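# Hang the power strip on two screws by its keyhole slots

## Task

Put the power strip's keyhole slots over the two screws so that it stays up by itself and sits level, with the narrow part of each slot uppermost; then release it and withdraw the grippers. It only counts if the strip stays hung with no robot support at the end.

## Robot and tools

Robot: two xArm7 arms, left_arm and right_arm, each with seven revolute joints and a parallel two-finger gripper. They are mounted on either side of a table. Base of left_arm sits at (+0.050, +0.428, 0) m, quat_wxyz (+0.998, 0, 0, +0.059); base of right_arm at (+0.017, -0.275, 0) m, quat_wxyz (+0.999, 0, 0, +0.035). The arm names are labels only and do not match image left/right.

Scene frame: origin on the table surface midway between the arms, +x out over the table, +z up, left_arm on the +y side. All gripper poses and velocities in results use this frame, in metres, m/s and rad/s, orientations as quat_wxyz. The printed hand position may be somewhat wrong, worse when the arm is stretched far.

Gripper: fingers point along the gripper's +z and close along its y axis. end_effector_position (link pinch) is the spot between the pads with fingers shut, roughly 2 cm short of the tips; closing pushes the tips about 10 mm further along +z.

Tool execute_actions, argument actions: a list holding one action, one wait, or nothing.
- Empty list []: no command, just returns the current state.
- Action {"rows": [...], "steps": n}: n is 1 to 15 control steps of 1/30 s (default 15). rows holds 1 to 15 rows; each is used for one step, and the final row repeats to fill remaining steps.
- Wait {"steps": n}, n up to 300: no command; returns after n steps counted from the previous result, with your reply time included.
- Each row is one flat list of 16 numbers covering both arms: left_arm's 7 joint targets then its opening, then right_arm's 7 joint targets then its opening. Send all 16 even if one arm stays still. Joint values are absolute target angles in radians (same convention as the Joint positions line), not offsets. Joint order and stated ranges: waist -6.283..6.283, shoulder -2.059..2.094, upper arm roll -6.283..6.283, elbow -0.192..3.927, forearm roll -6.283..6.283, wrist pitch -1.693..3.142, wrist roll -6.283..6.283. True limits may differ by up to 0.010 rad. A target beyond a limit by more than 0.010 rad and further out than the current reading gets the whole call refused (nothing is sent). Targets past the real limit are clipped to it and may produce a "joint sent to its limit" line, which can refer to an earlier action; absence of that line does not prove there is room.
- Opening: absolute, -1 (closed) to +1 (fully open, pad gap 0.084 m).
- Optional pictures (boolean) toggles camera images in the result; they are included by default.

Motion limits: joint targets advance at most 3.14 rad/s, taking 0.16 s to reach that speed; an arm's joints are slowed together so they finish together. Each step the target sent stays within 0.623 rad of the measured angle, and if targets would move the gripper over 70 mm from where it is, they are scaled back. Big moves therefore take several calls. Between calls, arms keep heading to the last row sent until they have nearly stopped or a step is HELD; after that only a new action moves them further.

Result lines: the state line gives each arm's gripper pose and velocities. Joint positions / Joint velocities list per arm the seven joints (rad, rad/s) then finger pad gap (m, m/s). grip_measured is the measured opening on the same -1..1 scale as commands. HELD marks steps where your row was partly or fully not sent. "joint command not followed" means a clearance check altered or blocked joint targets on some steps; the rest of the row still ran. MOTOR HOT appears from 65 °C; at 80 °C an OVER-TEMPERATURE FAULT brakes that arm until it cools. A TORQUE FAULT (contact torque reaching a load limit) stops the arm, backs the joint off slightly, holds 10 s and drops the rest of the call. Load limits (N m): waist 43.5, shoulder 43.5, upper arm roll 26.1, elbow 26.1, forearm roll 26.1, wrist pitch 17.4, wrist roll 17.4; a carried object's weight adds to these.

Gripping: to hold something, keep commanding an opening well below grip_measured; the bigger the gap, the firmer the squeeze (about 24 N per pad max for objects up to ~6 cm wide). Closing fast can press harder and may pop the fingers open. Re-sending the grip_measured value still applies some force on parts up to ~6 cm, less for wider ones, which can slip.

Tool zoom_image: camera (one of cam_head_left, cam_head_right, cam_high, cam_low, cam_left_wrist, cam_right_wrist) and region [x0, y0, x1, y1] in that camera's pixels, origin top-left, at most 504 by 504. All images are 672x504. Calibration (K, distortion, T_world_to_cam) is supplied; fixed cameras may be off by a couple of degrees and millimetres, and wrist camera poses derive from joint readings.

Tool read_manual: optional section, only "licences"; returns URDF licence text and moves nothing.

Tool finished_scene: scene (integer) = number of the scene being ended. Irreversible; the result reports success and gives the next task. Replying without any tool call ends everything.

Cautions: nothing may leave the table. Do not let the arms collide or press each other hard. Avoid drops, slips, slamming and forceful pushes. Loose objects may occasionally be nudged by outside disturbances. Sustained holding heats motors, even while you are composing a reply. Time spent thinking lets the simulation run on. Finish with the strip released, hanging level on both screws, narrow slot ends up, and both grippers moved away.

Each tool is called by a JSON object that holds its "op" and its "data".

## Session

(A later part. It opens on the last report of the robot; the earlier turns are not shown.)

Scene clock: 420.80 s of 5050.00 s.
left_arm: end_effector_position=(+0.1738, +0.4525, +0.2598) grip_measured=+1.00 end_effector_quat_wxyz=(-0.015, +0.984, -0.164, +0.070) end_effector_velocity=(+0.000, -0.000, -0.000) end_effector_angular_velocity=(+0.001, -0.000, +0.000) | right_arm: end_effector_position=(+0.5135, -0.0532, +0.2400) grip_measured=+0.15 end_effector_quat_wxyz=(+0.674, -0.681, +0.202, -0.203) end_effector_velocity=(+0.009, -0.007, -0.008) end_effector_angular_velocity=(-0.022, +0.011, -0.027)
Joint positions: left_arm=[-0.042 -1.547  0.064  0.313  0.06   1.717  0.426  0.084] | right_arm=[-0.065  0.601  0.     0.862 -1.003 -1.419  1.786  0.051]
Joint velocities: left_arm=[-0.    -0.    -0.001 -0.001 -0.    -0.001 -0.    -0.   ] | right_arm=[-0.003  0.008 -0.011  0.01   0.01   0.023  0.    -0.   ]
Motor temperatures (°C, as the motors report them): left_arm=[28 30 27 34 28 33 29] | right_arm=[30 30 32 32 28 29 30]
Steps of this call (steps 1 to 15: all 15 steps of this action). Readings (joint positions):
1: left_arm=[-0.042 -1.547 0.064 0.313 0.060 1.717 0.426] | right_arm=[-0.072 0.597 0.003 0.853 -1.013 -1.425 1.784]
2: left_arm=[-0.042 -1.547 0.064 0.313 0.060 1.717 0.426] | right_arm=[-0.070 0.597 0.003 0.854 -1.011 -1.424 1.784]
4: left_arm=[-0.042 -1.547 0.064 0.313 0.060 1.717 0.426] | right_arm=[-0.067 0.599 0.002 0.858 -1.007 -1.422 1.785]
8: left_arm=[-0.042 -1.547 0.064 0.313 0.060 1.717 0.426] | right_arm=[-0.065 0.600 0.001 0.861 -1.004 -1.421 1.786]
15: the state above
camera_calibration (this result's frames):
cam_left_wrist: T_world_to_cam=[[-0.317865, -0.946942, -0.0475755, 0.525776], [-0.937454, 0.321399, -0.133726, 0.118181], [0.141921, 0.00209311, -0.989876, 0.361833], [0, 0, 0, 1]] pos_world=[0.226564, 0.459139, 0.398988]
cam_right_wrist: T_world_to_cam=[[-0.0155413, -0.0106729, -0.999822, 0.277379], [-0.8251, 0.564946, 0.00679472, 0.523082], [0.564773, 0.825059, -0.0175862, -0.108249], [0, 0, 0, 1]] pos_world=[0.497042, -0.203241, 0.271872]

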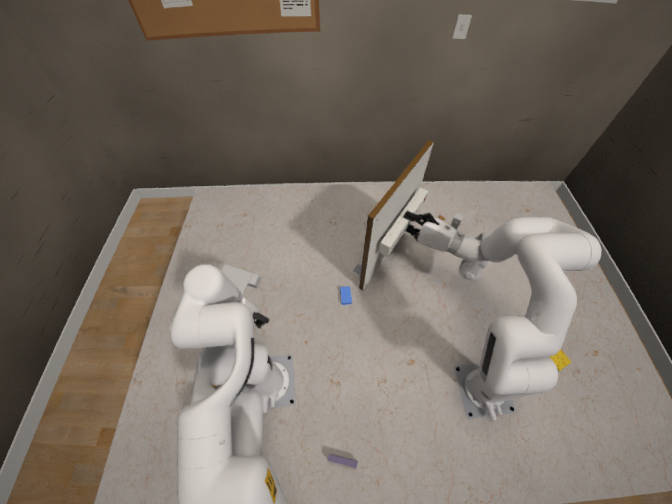

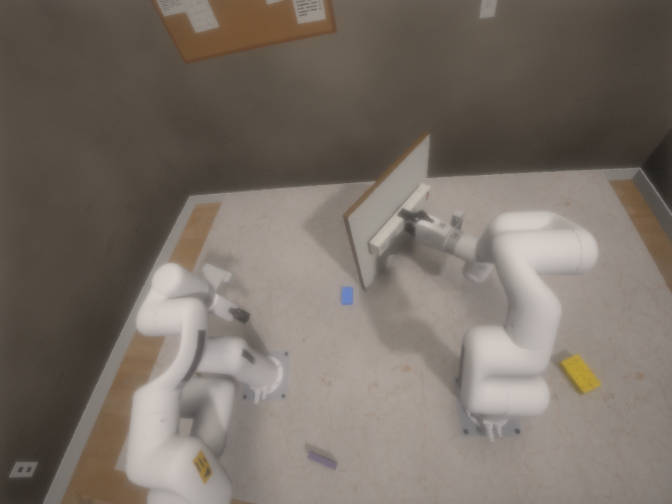

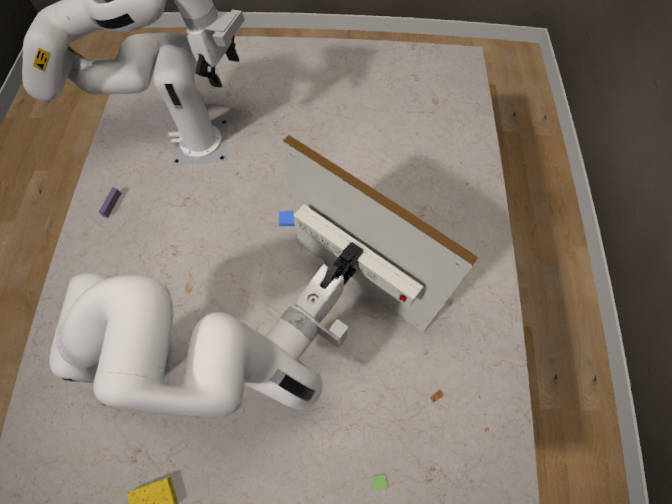

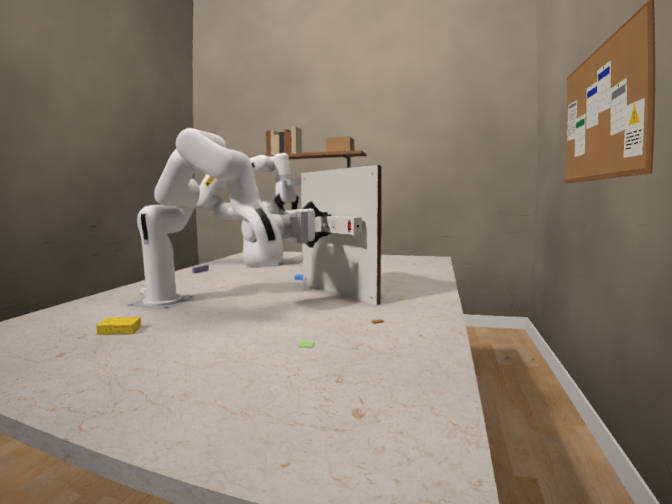

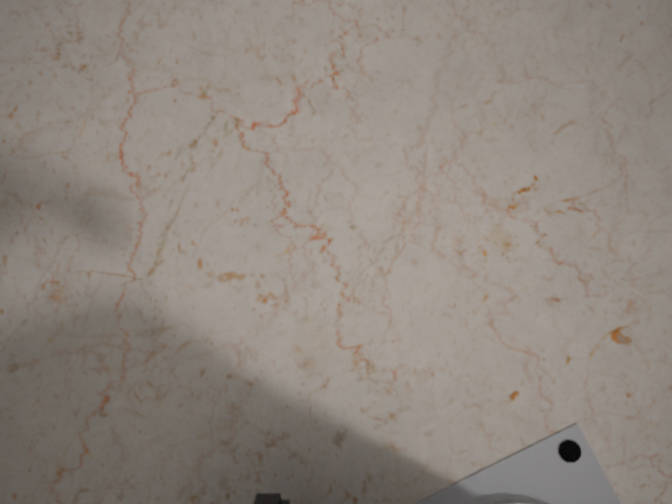

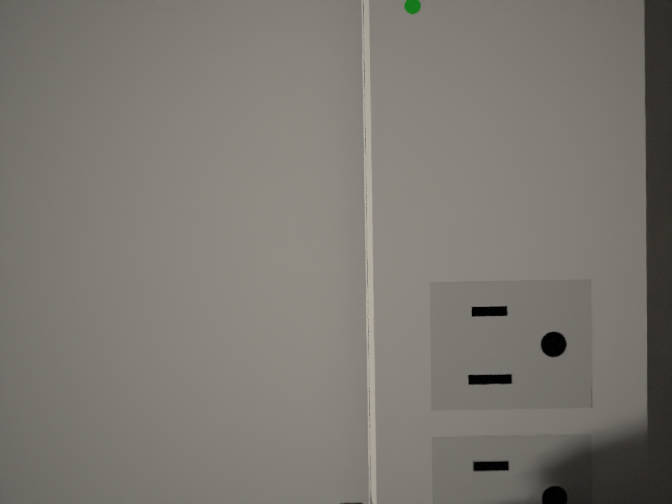

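{"op": "execute_actions", "data": {"actions": [{"rows":[[-0.042,-1.547,0.064,0.313,0.06,1.717,0.426,1,-0.063,0.592,0,0.856,-1.003,-1.417,1.790,-1],[-0.042,-1.547,0.064,0.313,0.06,1.717,0.426,1,-0.063,0.592,0,0.856,-1.003,-1.417,1.790,-1],[-0.042,-1.547,0.064,0.313,0.06,1.717,0.426,1,-0.063,0.592,0,0.856,-1.003,-1.417,1.790,-1],[-0.042,-1.547,0.064,0.313,0.06,1.717,0.426,1,-0.063,0.592,0,0.856,-1.003,-1.417,1.790,-1],[-0.042,-1.547,0.064,0.313,0.06,1.717,0.426,1,-0.063,0.592,0,0.856,-1.003,-1.417,1.790,-1],[-0.042,-1.547,0.064,0.313,0.06,1.717,0.426,1,-0.062,0.586,0,0.855,-1.003,-1.415,1.794,-1]],"steps":15}]}}

Scene clock: 439.57 s of 5050.00 s.
left_arm: end_effector_position=(+0.1738, +0.4525, +0.2598) grip_measured=+1.00 end_effector_quat_wxyz=(-0.015, +0.984, -0.164, +0.070) end_effector_velocity=(-0.000, +0.000, -0.000) end_effector_angular_velocity=(+0.001, +0.001, +0.000) | right_arm: end_effector_position=(+0.5119, -0.0520, +0.2440) grip_measured=+0.15 end_effector_quat_wxyz=(+0.674, -0.681, +0.202, -0.202) end_effector_velocity=(-0.000, +0.000, +0.000) end_effector_angular_velocity=(-0.001, +0.001, +0.000)
Joint positions: left_arm=[-0.042 -1.547  0.064  0.313  0.06   1.717  0.426  0.084] | right_arm=[-0.062  0.587 -0.001  0.855 -1.003 -1.415  1.794  0.051]
Joint velocities: left_arm=[ 0.     0.    -0.001  0.     0.     0.001 -0.    -0.   ] | right_arm=[-0.    -0.002  0.001 -0.    -0.     0.002  0.002  0.   ]
Motor temperatures (°C, as the motors report them): left_arm=[28 30 27 34 28 33 29] | right_arm=[30 30 32 32 28 29 30]
Steps of this call (steps 1 to 15: the robot went on to your last target; steps 16 to 90: nothing new was sent; then 15.27 s passed at rest; steps 91 to 105: all 15 steps of this action). Readings (joint positions):
91: left_arm=[-0.042 -1.547 0.064 0.313 0.060 1.717 0.426] | right_arm=[-0.065 0.600 0.000 0.861 -1.003 -1.420 1.786]
92: left_arm=[-0.042 -1.547 0.064 0.313 0.060 1.717 0.426] | right_arm=[-0.065 0.599 -0.000 0.860 -1.003 -1.419 1.787]
94: left_arm=[-0.042 -1.547 0.064 0.313 0.060 1.717 0.426] | right_arm=[-0.064 0.595 0.000 0.858 -1.003 -1.418 1.789]
98: left_arm=[-0.042 -1.547 0.064 0.313 0.060 1.717 0.426] | right_arm=[-0.063 0.590 -0.000 0.856 -1.003 -1.416 1.792]
105: the state above
camera_calibration (this result's frames):
cam_left_wrist: T_world_to_cam=[[-0.317865, -0.946942, -0.0475756, 0.525776], [-0.937454, 0.321399, -0.133726, 0.118181], [0.141921, 0.00209313, -0.989876, 0.361833], [0, 0, 0, 1]] pos_world=[0.226563, 0.459139, 0.398988]
cam_right_wrist: T_world_to_cam=[[-0.0173103, -0.00974101, -0.999803, 0.282227], [-0.825943, 0.563685, 0.00880821, 0.520939], [0.563488, 0.825932, -0.0178031, -0.107446], [0, 0, 0, 1]] pos_world=[0.495696, -0.202154, 0.27567]

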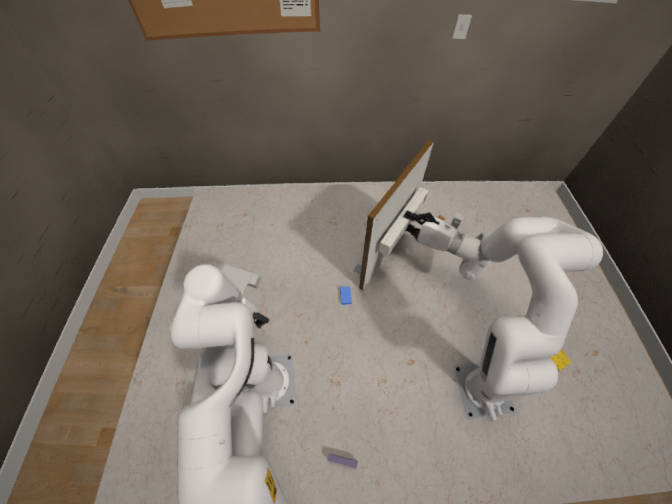

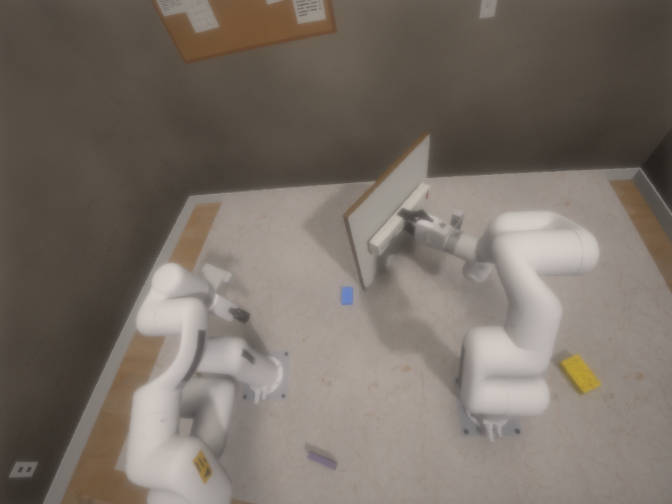

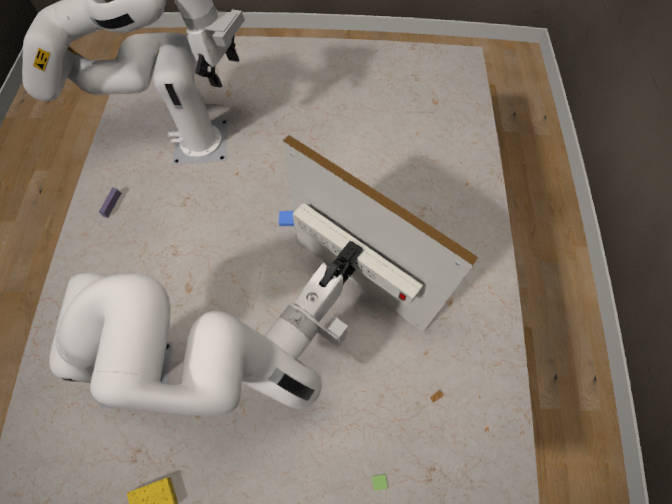

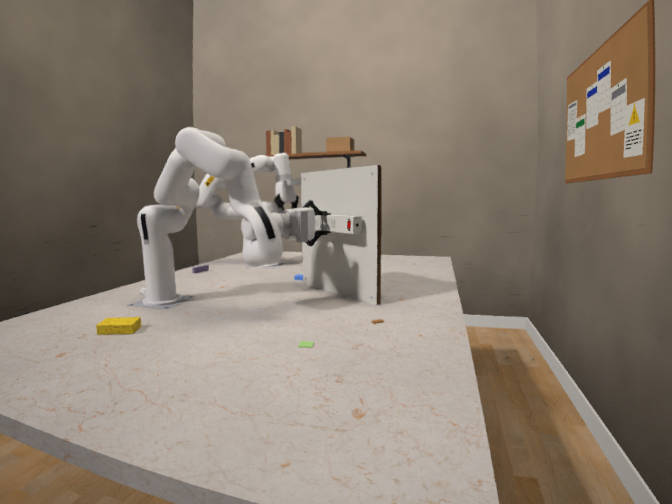

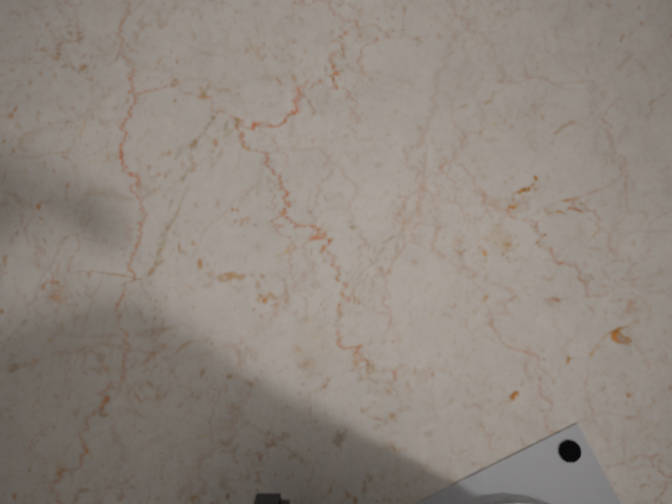

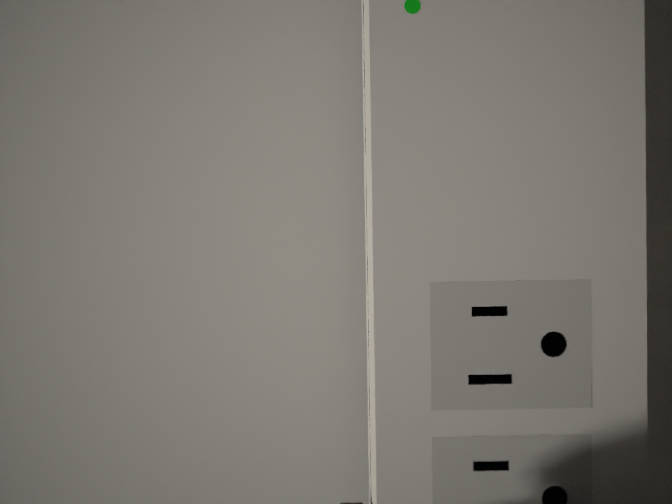

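{"op": "execute_actions", "data": {"actions": [{"rows":[[-0.042,-1.547,0.064,0.313,0.06,1.717,0.426,1,-0.085,0.577,0,0.836,-1.023,-1.426,1.789,-1]],"steps":12}], "pictures": false}}

{"op": "execute_actions", "data": {"actions": [{"rows":[[-0.042,-1.547,0.064,0.313,0.06,1.717,0.426,1,-0.085,0.688,0,0.8545,-1.023,-1.470,1.715,-1]],"steps":15}], "pictures": false}}

{"op": "execute_actions", "data": {"actions": [{"steps":12}]}}

Scene clock: 451.67 s of 5050.00 s.
left_arm: end_effector_position=(+0.1738, +0.4525, +0.2598) grip_measured=+1.00 end_effector_quat_wxyz=(-0.015, +0.984, -0.164, +0.070) end_effector_velocity=(+0.000, -0.000, +0.000) end_effector_angular_velocity=(+0.001, -0.001, +0.001) | right_arm: end_effector_position=(+0.5071, -0.0594, +0.2460) grip_measured=+0.15 end_effector_quat_wxyz=(+0.676, -0.680, +0.201, -0.202) end_effector_velocity=(+0.000, -0.007, -0.007) end_effector_angular_velocity=(-0.010, +0.013, -0.011)
Joint positions: left_arm=[-0.042 -1.547  0.064  0.313  0.06   1.717  0.426  0.084] | right_arm=[-0.084  0.576  0.001  0.837 -1.023 -1.427  1.789  0.051]
Joint velocities: left_arm=[ 0.    -0.    -0.001  0.    -0.    -0.    -0.001  0.   ] | right_arm=[-0.008  0.004 -0.011 -0.009 -0.007  0.002 -0.001 -0.   ]
Motor temperatures (°C, as the motors report them): left_arm=[28 30 27 34 28 33 29] | right_arm=[30 30 32 32 28 29 30]
Steps of this call (steps 1 to 15: the robot went on to your last target; steps 16 to 90: nothing new was sent; then 8.70 s passed at rest; steps 91 to 102: all 12 steps of this action). Readings (joint positions):
91: left_arm=[-0.042 -1.547 0.064 0.313 0.060 1.717 0.426] | right_arm=[-0.062 0.586 -0.000 0.855 -1.003 -1.415 1.794]
92: left_arm=[-0.042 -1.547 0.064 0.313 0.060 1.717 0.426] | right_arm=[-0.065 0.585 0.001 0.853 -1.006 -1.416 1.793]
94: left_arm=[-0.042 -1.547 0.064 0.313 0.060 1.717 0.426] | right_arm=[-0.075 0.580 0.003 0.846 -1.015 -1.422 1.791]
98: left_arm=[-0.042 -1.547 0.064 0.313 0.060 1.717 0.426] | right_arm=[-0.082 0.576 0.003 0.840 -1.021 -1.427 1.790]
102: the state above

Scene clock: 452.17 s of 5050.00 s.
left_arm: end_effector_position=(+0.1738, +0.4525, +0.2598) grip_measured=+1.00 end_effector_quat_wxyz=(-0.015, +0.984, -0.164, +0.070) end_effector_velocity=(+0.000, +0.000, +0.000) end_effector_angular_velocity=(+0.002, -0.001, +0.000) | right_arm: end_effector_position=(+0.5040, -0.0621, +0.2079) grip_measured=+0.15 end_effector_quat_wxyz=(+0.674, -0.682, +0.201, -0.198) end_effector_velocity=(-0.001, -0.000, -0.005) end_effector_angular_velocity=(-0.001, +0.002, +0.002)
Joint positions: left_arm=[-0.042 -1.547  0.064  0.313  0.06   1.717  0.426  0.084] | right_arm=[-0.085  0.686  0.     0.855 -1.023 -1.47   1.716  0.051]
Joint velocities: left_arm=[-0.    -0.    -0.001 -0.     0.    -0.001 -0.    -0.   ] | right_arm=[ 0.     0.012 -0.001  0.    -0.001 -0.005 -0.009  0.   ]
Motor temperatures (°C, as the motors report them): left_arm=[28 30 27 34 28 33 29] | right_arm=[30 30 32 32 28 29 30]
Steps of this call (steps 1 to 15: all 15 steps of this action). Readings (joint positions):
1: left_arm=[-0.042 -1.547 0.064 0.313 0.060 1.717 0.426] | right_arm=[-0.084 0.577 0.001 0.837 -1.023 -1.427 1.789]
2: left_arm=[-0.042 -1.547 0.064 0.313 0.060 1.717 0.426] | right_arm=[-0.084 0.580 0.001 0.838 -1.023 -1.429 1.786]
4: left_arm=[-0.042 -1.547 0.064 0.313 0.060 1.717 0.426] | right_arm=[-0.084 0.613 0.001 0.846 -1.023 -1.444 1.762]
8: left_arm=[-0.042 -1.547 0.064 0.313 0.060 1.717 0.426] | right_arm=[-0.085 0.678 -0.000 0.849 -1.023 -1.463 1.725]
15: the state above

Scene clock: 452.57 s of 5050.00 s.
left_arm: end_effector_position=(+0.1738, +0.4525, +0.2598) grip_measured=+1.00 end_effector_quat_wxyz=(-0.015, +0.984, -0.164, +0.070) end_effector_velocity=(-0.000, +0.000, -0.000) end_effector_angular_velocity=(-0.000, -0.000, +0.001) | right_arm: end_effector_position=(+0.5039, -0.0621, +0.2070) grip_measured=+0.15 end_effector_quat_wxyz=(+0.674, -0.683, +0.201, -0.197) end_effector_velocity=(-0.000, +0.001, -0.000) end_effector_angular_velocity=(+0.001, +0.001, +0.001)
Joint positions: left_arm=[-0.042 -1.547  0.064  0.313  0.06   1.717  0.426  0.084] | right_arm=[-0.085  0.688  0.     0.855 -1.023 -1.47   1.715  0.051]
Joint velocities: left_arm=[ 0.001 -0.001  0.    -0.    -0.     0.     0.     0.   ] | right_arm=[ 0.001  0.001  0.001 -0.     0.    -0.001 -0.    -0.   ]
Motor temperatures (°C, as the motors report them): left_arm=[28 30 27 34 28 33 29] | right_arm=[30 30 32 32 28 29 30]
Steps of this call (steps 1 to 12: the robot went on to your last target). Readings (joint positions):
1: left_arm=[-0.042 -1.547 0.064 0.313 0.060 1.717 0.426] | right_arm=[-0.085 0.687 0.000 0.855 -1.023 -1.470 1.716]
2: left_arm=[-0.042 -1.547 0.064 0.313 0.060 1.717 0.426] | right_arm=[-0.085 0.687 0.000 0.855 -1.023 -1.470 1.715]
4: left_arm=[-0.042 -1.547 0.064 0.313 0.060 1.717 0.426] | right_arm=[-0.085 0.687 0.000 0.855 -1.023 -1.470 1.715]
8: left_arm=[-0.042 -1.547 0.064 0.313 0.060 1.717 0.426] | right_arm=[-0.085 0.688 0.000 0.855 -1.023 -1.470 1.715]
12: the state above
camera_calibration (this result's frames):
cam_left_wrist: T_world_to_cam=[[-0.317865, -0.946942, -0.0475757, 0.525776], [-0.937454, 0.321399, -0.133726, 0.118181], [0.141921, 0.00209317, -0.989876, 0.361833], [0, 0, 0, 1]] pos_world=[0.226563, 0.459139, 0.398988]
cam_right_wrist: T_world_to_cam=[[-0.0231607, -0.0107791, -0.999674, 0.247933], [-0.830508, 0.556849, 0.0132372, 0.521319], [0.556524, 0.830544, -0.0218491, -0.090618], [0, 0, 0, 1]] pos_world=[0.489133, -0.212361, 0.238971]

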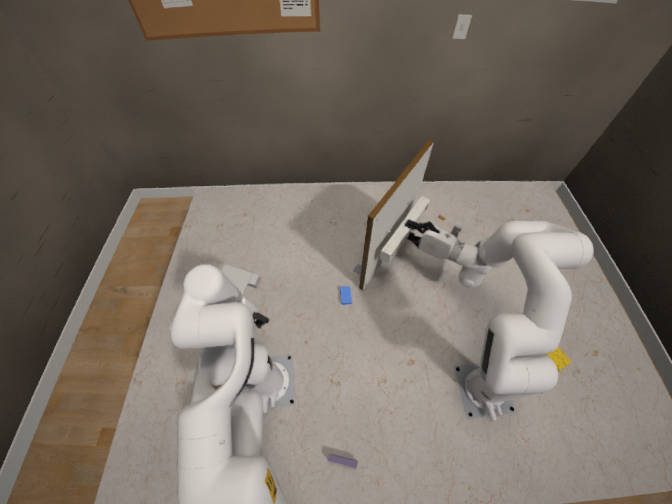

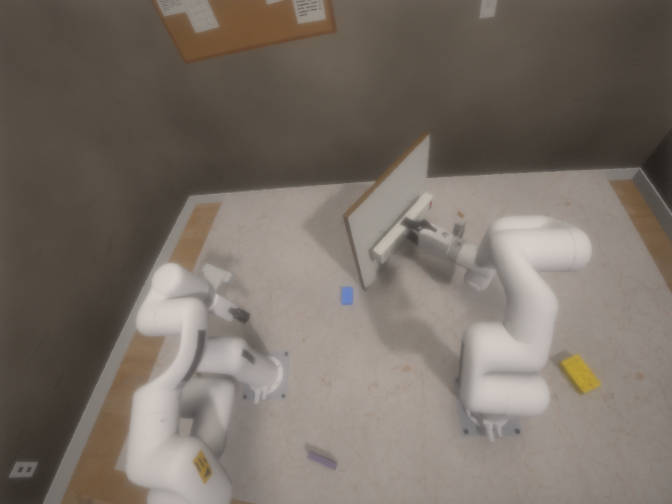

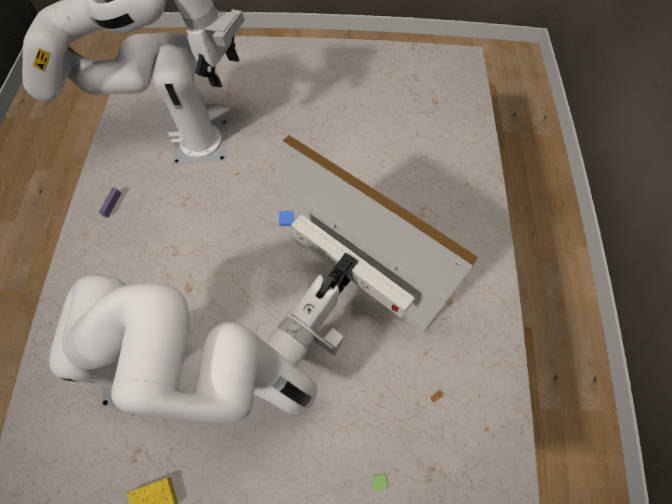

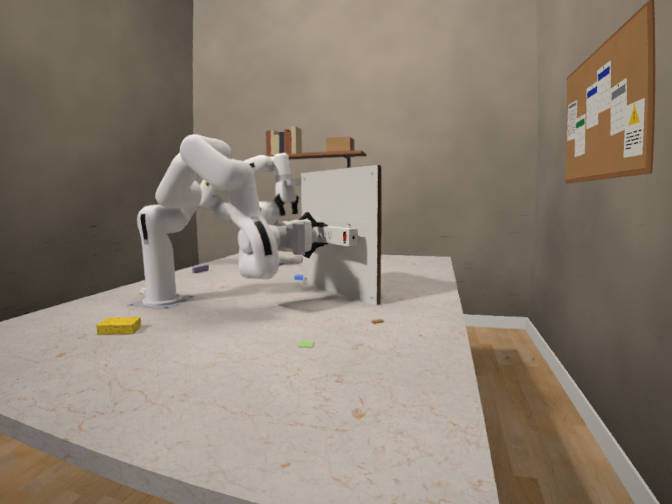

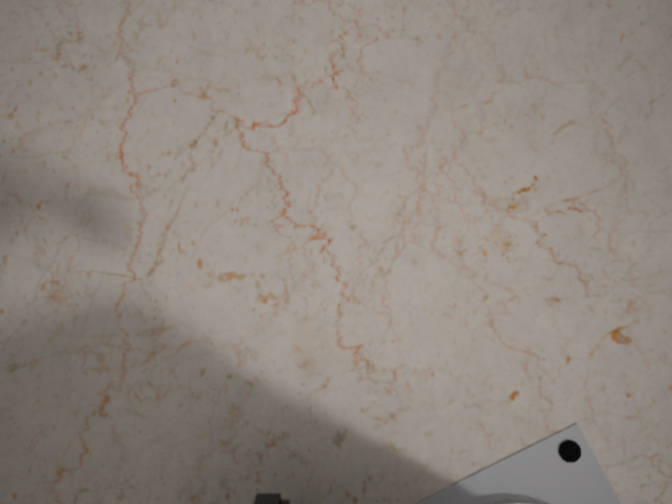

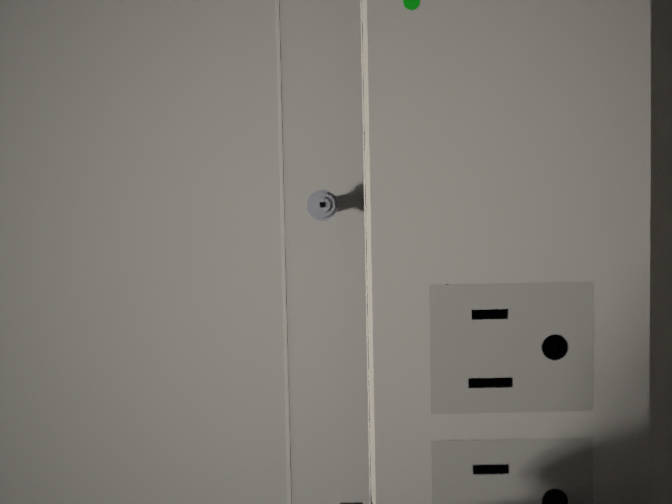

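{"op": "execute_actions", "data": {"actions": [{"rows":[[-0.042,-1.547,0.064,0.313,0.06,1.717,0.426,1,-0.093,0.591,0,0.8535,-1.023,-1.424,1.7915,-1]],"steps":15}], "pictures": false}}

{"op": "execute_actions", "data": {"actions": [{"steps":12}]}}

Scene clock: 463.53 s of 5050.00 s.
left_arm: end_effector_position=(+0.1738, +0.4525, +0.2598) grip_measured=+1.00 end_effector_quat_wxyz=(-0.015, +0.984, -0.164, +0.070) end_effector_velocity=(+0.000, -0.000, +0.000) end_effector_angular_velocity=(+0.001, -0.000, -0.000) | right_arm: end_effector_position=(+0.5128, -0.0644, +0.2418) grip_measured=+0.15 end_effector_quat_wxyz=(+0.674, -0.680, +0.205, -0.205) end_effector_velocity=(+0.002, -0.001, +0.004) end_effector_angular_velocity=(-0.000, -0.002, -0.003)
Joint positions: left_arm=[-0.042 -1.547  0.064  0.313  0.06   1.717  0.426  0.084] | right_arm=[-0.093  0.593  0.     0.853 -1.023 -1.424  1.791  0.051]
Joint velocities: left_arm=[-0.     0.    -0.001  0.    -0.    -0.    -0.    -0.   ] | right_arm=[-0.001 -0.01  -0.001  0.002 -0.     0.005  0.009 -0.   ]
Motor temperatures (°C, as the motors report them): left_arm=[28 30 27 34 28 33 29] | right_arm=[30 30 32 32 28 29 30]
Steps of this call (steps 1 to 15: the robot went on to your last target; steps 16 to 90: nothing new was sent; then 7.47 s passed at rest; steps 91 to 105: all 15 steps of this action). Readings (joint positions):
91: left_arm=[-0.042 -1.547 0.064 0.313 0.060 1.717 0.426] | right_arm=[-0.085 0.688 0.000 0.854 -1.023 -1.470 1.715]
92: left_arm=[-0.042 -1.547 0.064 0.313 0.060 1.717 0.426] | right_arm=[-0.085 0.685 0.000 0.854 -1.023 -1.468 1.719]
94: left_arm=[-0.042 -1.547 0.064 0.313 0.060 1.717 0.426] | right_arm=[-0.088 0.654 0.000 0.851 -1.023 -1.450 1.746]
98: left_arm=[-0.042 -1.547 0.064 0.313 0.060 1.717 0.426] | right_arm=[-0.092 0.599 -0.000 0.857 -1.023 -1.431 1.782]
105: the state above

Scene clock: 463.93 s of 5050.00 s.
left_arm: end_effector_position=(+0.1738, +0.4525, +0.2598) grip_measured=+1.00 end_effector_quat_wxyz=(-0.015, +0.984, -0.164, +0.070) end_effector_velocity=(+0.000, -0.000, +0.001) end_effector_angular_velocity=(-0.001, -0.003, -0.001) | right_arm: end_effector_position=(+0.5130, -0.0645, +0.2425) grip_measured=+0.15 end_effector_quat_wxyz=(+0.674, -0.680, +0.205, -0.205) end_effector_velocity=(-0.000, +0.001, -0.000) end_effector_angular_velocity=(-0.000, +0.001, +0.001)
Joint positions: left_arm=[-0.042 -1.547  0.064  0.313  0.06   1.717  0.426  0.084] | right_arm=[-0.093  0.591  0.     0.853 -1.023 -1.424  1.791  0.051]
Joint velocities: left_arm=[-0.001 -0.     0.001  0.001  0.    -0.001 -0.     0.   ] | right_arm=[ 0.001 -0.     0.001 -0.001  0.     0.001  0.    -0.   ]
Motor temperatures (°C, as the motors report them): left_arm=[28 30 27 34 28 33 29] | right_arm=[30 30 32 32 28 29 30]
Steps of this call (steps 1 to 12: the robot went on to your last target). Readings (joint positions):
1: left_arm=[-0.042 -1.547 0.064 0.313 0.060 1.717 0.426] | right_arm=[-0.093 0.592 0.000 0.853 -1.023 -1.424 1.791]
2: left_arm=[-0.042 -1.547 0.064 0.313 0.060 1.717 0.426] | right_arm=[-0.093 0.592 0.000 0.853 -1.023 -1.424 1.791]
4: left_arm=[-0.042 -1.547 0.064 0.313 0.060 1.717 0.426] | right_arm=[-0.093 0.592 0.000 0.853 -1.023 -1.424 1.791]
8: left_arm=[-0.042 -1.547 0.064 0.313 0.060 1.717 0.426] | right_arm=[-0.093 0.591 0.000 0.853 -1.023 -1.424 1.791]
12: the state above
camera_calibration (this result's frames):
cam_left_wrist: T_world_to_cam=[[-0.317865, -0.946942, -0.0475756, 0.525776], [-0.937454, 0.321399, -0.133726, 0.118181], [0.141921, 0.00209319, -0.989876, 0.361833], [0, 0, 0, 1]] pos_world=[0.226563, 0.459139, 0.398988]
cam_right_wrist: T_world_to_cam=[[-0.0163321, -0.00831196, -0.999832, 0.280296], [-0.820911, 0.570991, 0.00866257, 0.526827], [0.570823, 0.820914, -0.0161488, -0.102319], [0, 0, 0, 1]] pos_world=[0.495462, -0.214489, 0.274033]

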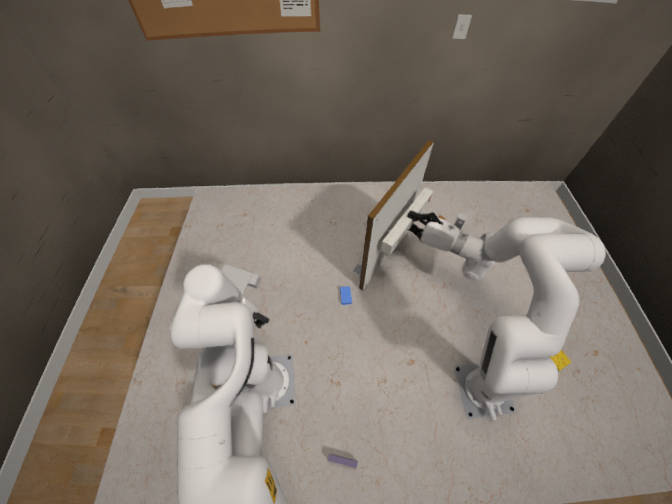

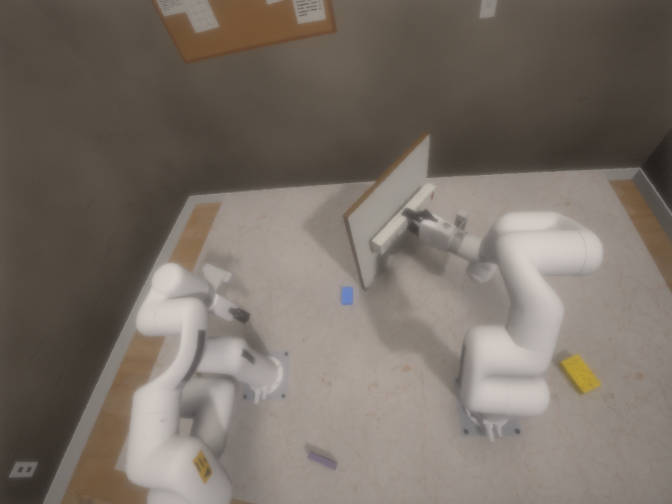

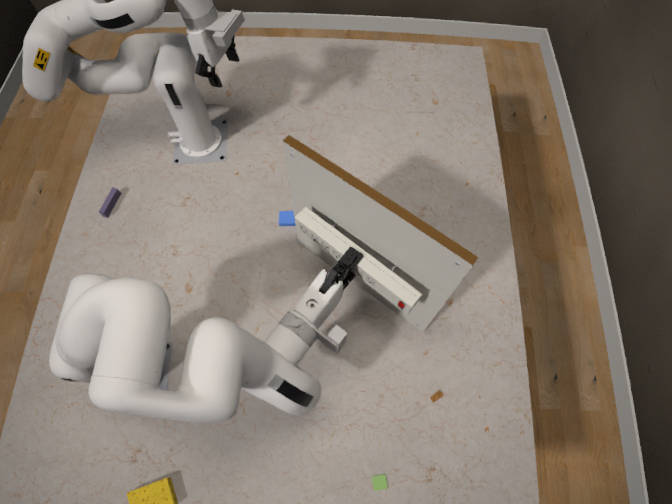

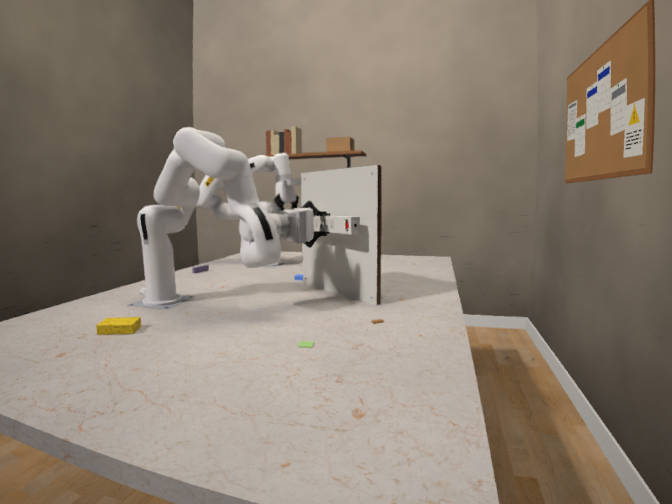

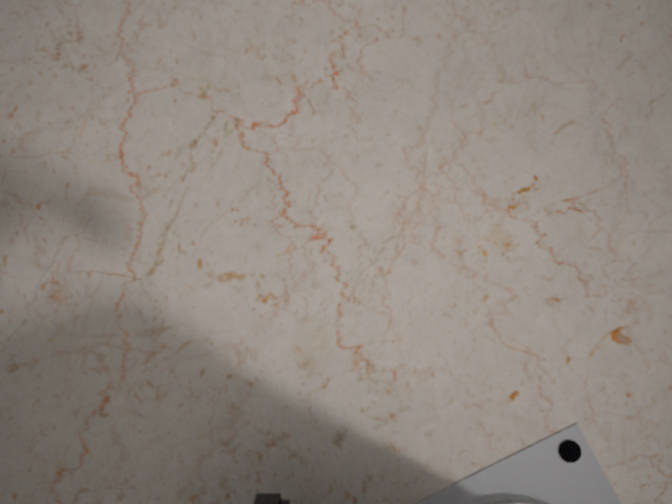

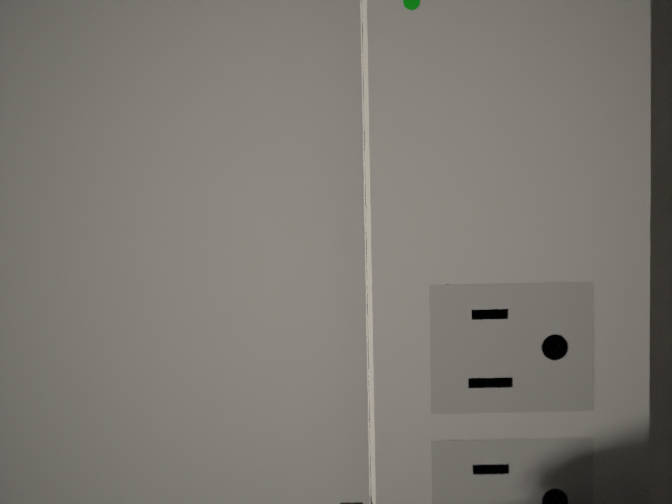

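{"op": "execute_actions", "data": {"actions": [{"rows":[[-0.042,-1.547,0.064,0.313,0.06,1.717,0.426,1,-0.066,0.596,0,0.8655,-1.003,-1.415,1.793,-1]],"steps":15}], "pictures": false}}

{"op": "execute_actions", "data": {"actions": [{"steps":12}]}}

Scene clock: 477.80 s of 5050.00 s.
left_arm: end_effector_position=(+0.1738, +0.4525, +0.2598) grip_measured=+1.00 end_effector_quat_wxyz=(-0.015, +0.984, -0.164, +0.070) end_effector_velocity=(-0.000, -0.000, -0.000) end_effector_angular_velocity=(-0.000, +0.001, -0.001) | right_arm: end_effector_position=(+0.5150, -0.0537, +0.2425) grip_measured=+0.15 end_effector_quat_wxyz=(+0.674, -0.680, +0.203, -0.204) end_effector_velocity=(+0.000, +0.001, -0.000) end_effector_angular_velocity=(+0.001, +0.001, -0.001)
Joint positions: left_arm=[-0.042 -1.547  0.064  0.313  0.06   1.717  0.426  0.084] | right_arm=[-0.066  0.596 -0.     0.865 -1.003 -1.415  1.793  0.051]
Joint velocities: left_arm=[-0.001 -0.    -0.    -0.001 -0.     0.001  0.     0.   ] | right_arm=[0.003 0.001 0.001 0.001 0.004 0.002 0.    0.   ]
Motor temperatures (°C, as the motors report them): left_arm=[28 30 27 34 28 33 29] | right_arm=[30 30 32 32 28 29 30]
Steps of this call (steps 1 to 15: the robot went on to your last target; steps 16 to 90: nothing new was sent; then 10.37 s passed at rest; steps 91 to 105: all 15 steps of this action). Readings (joint positions):
91: left_arm=[-0.042 -1.547 0.064 0.313 0.060 1.717 0.426] | right_arm=[-0.093 0.591 -0.000 0.854 -1.023 -1.424 1.792]
92: left_arm=[-0.042 -1.547 0.064 0.313 0.060 1.717 0.426] | right_arm=[-0.090 0.592 -0.001 0.855 -1.020 -1.423 1.792]
94: left_arm=[-0.042 -1.547 0.064 0.313 0.060 1.717 0.426] | right_arm=[-0.077 0.594 -0.001 0.861 -1.011 -1.419 1.792]
98: left_arm=[-0.042 -1.547 0.064 0.313 0.060 1.717 0.426] | right_arm=[-0.068 0.596 0.001 0.865 -1.005 -1.416 1.793]
105: the state above

Scene clock: 478.20 s of 5050.00 s.
left_arm: end_effector_position=(+0.1738, +0.4525, +0.2598) grip_measured=+1.00 end_effector_quat_wxyz=(-0.015, +0.984, -0.164, +0.070) end_effector_velocity=(-0.000, +0.000, -0.000) end_effector_angular_velocity=(+0.000, +0.001, +0.000) | right_arm: end_effector_position=(+0.5150, -0.0536, +0.2425) grip_measured=+0.15 end_effector_quat_wxyz=(+0.674, -0.680, +0.203, -0.204) end_effector_velocity=(-0.000, +0.000, +0.000) end_effector_angular_velocity=(+0.001, -0.000, -0.001)
Joint positions: left_arm=[-0.042 -1.547  0.064  0.313  0.06   1.717  0.426  0.084] | right_arm=[-0.066  0.596 -0.     0.865 -1.003 -1.415  1.793  0.051]
Joint velocities: left_arm=[ 0.    -0.     0.    -0.001  0.     0.     0.    -0.   ] | right_arm=[ 0.    -0.     0.001 -0.001  0.001 -0.001 -0.    -0.   ]
Motor temperatures (°C, as the motors report them): left_arm=[28 30 27 34 28 33 29] | right_arm=[30 30 32 32 28 29 30]
Steps of this call (steps 1 to 12: the robot went on to your last target). Readings (joint positions):
1: left_arm=[-0.042 -1.547 0.064 0.313 0.060 1.717 0.426] | right_arm=[-0.066 0.596 -0.000 0.865 -1.003 -1.415 1.793]
2: left_arm=[-0.042 -1.547 0.064 0.313 0.060 1.717 0.426] | right_arm=[-0.066 0.596 -0.000 0.865 -1.003 -1.415 1.793]
4: left_arm=[-0.042 -1.547 0.064 0.313 0.060 1.717 0.426] | right_arm=[-0.066 0.596 -0.000 0.865 -1.003 -1.415 1.793]
8: left_arm=[-0.042 -1.547 0.064 0.313 0.060 1.717 0.426] | right_arm=[-0.066 0.596 -0.000 0.865 -1.003 -1.415 1.793]
12: the state above
camera_calibration (this result's frames):
cam_left_wrist: T_world_to_cam=[[-0.317865, -0.946942, -0.0475755, 0.525776], [-0.937454, 0.321399, -0.133726, 0.118181], [0.141921, 0.00209308, -0.989876, 0.361833], [0, 0, 0, 1]] pos_world=[0.226564, 0.459139, 0.398988]
cam_right_wrist: T_world_to_cam=[[-0.0151759, -0.00969901, -0.999838, 0.279745], [-0.824134, 0.566351, 0.00701505, 0.524034], [0.566191, 0.824107, -0.0165882, -0.109687], [0, 0, 0, 1]] pos_world=[0.498224, -0.20368, 0.274204]

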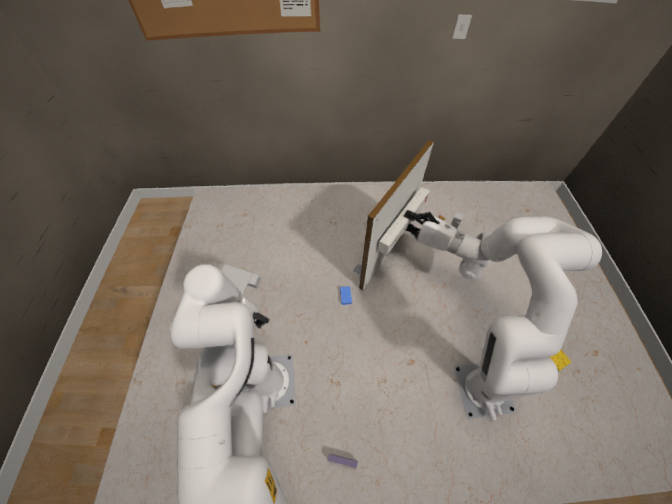

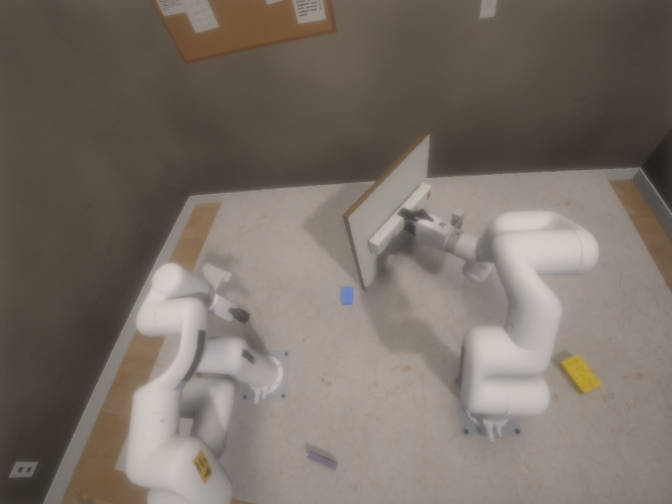

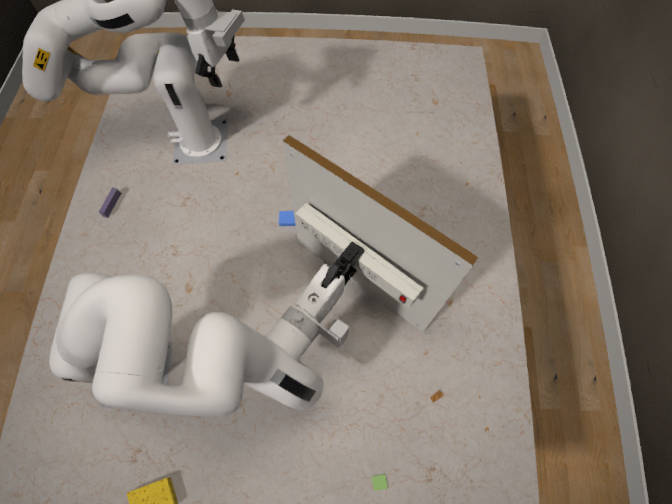

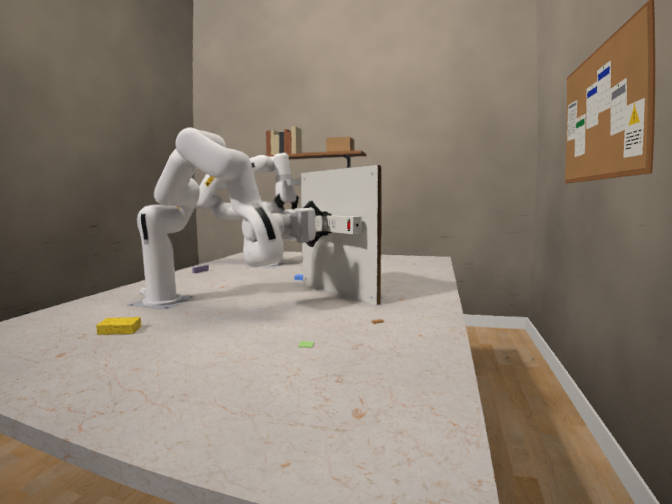

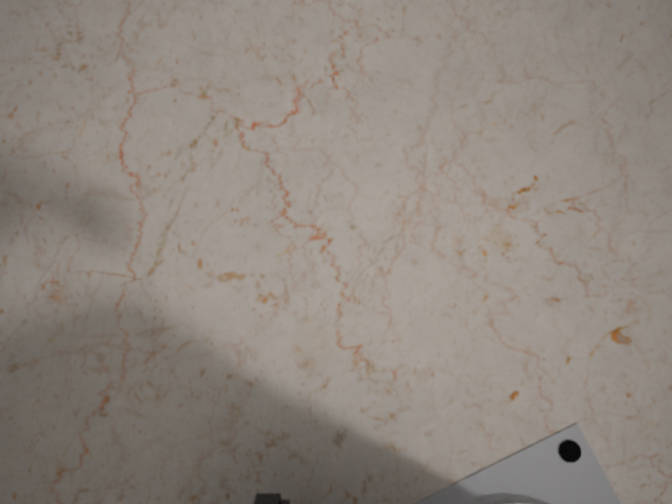

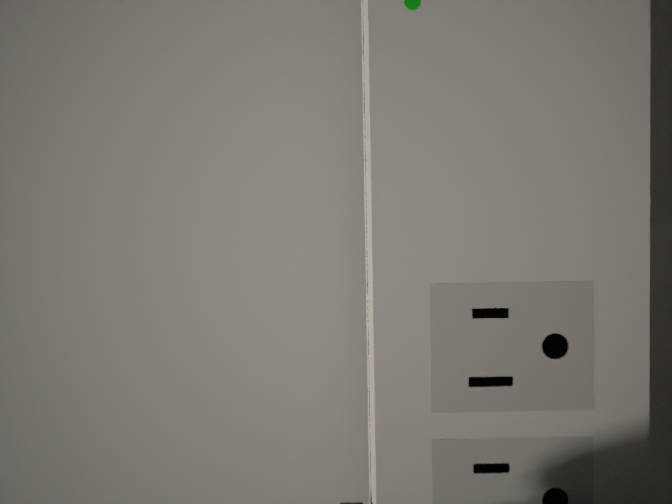

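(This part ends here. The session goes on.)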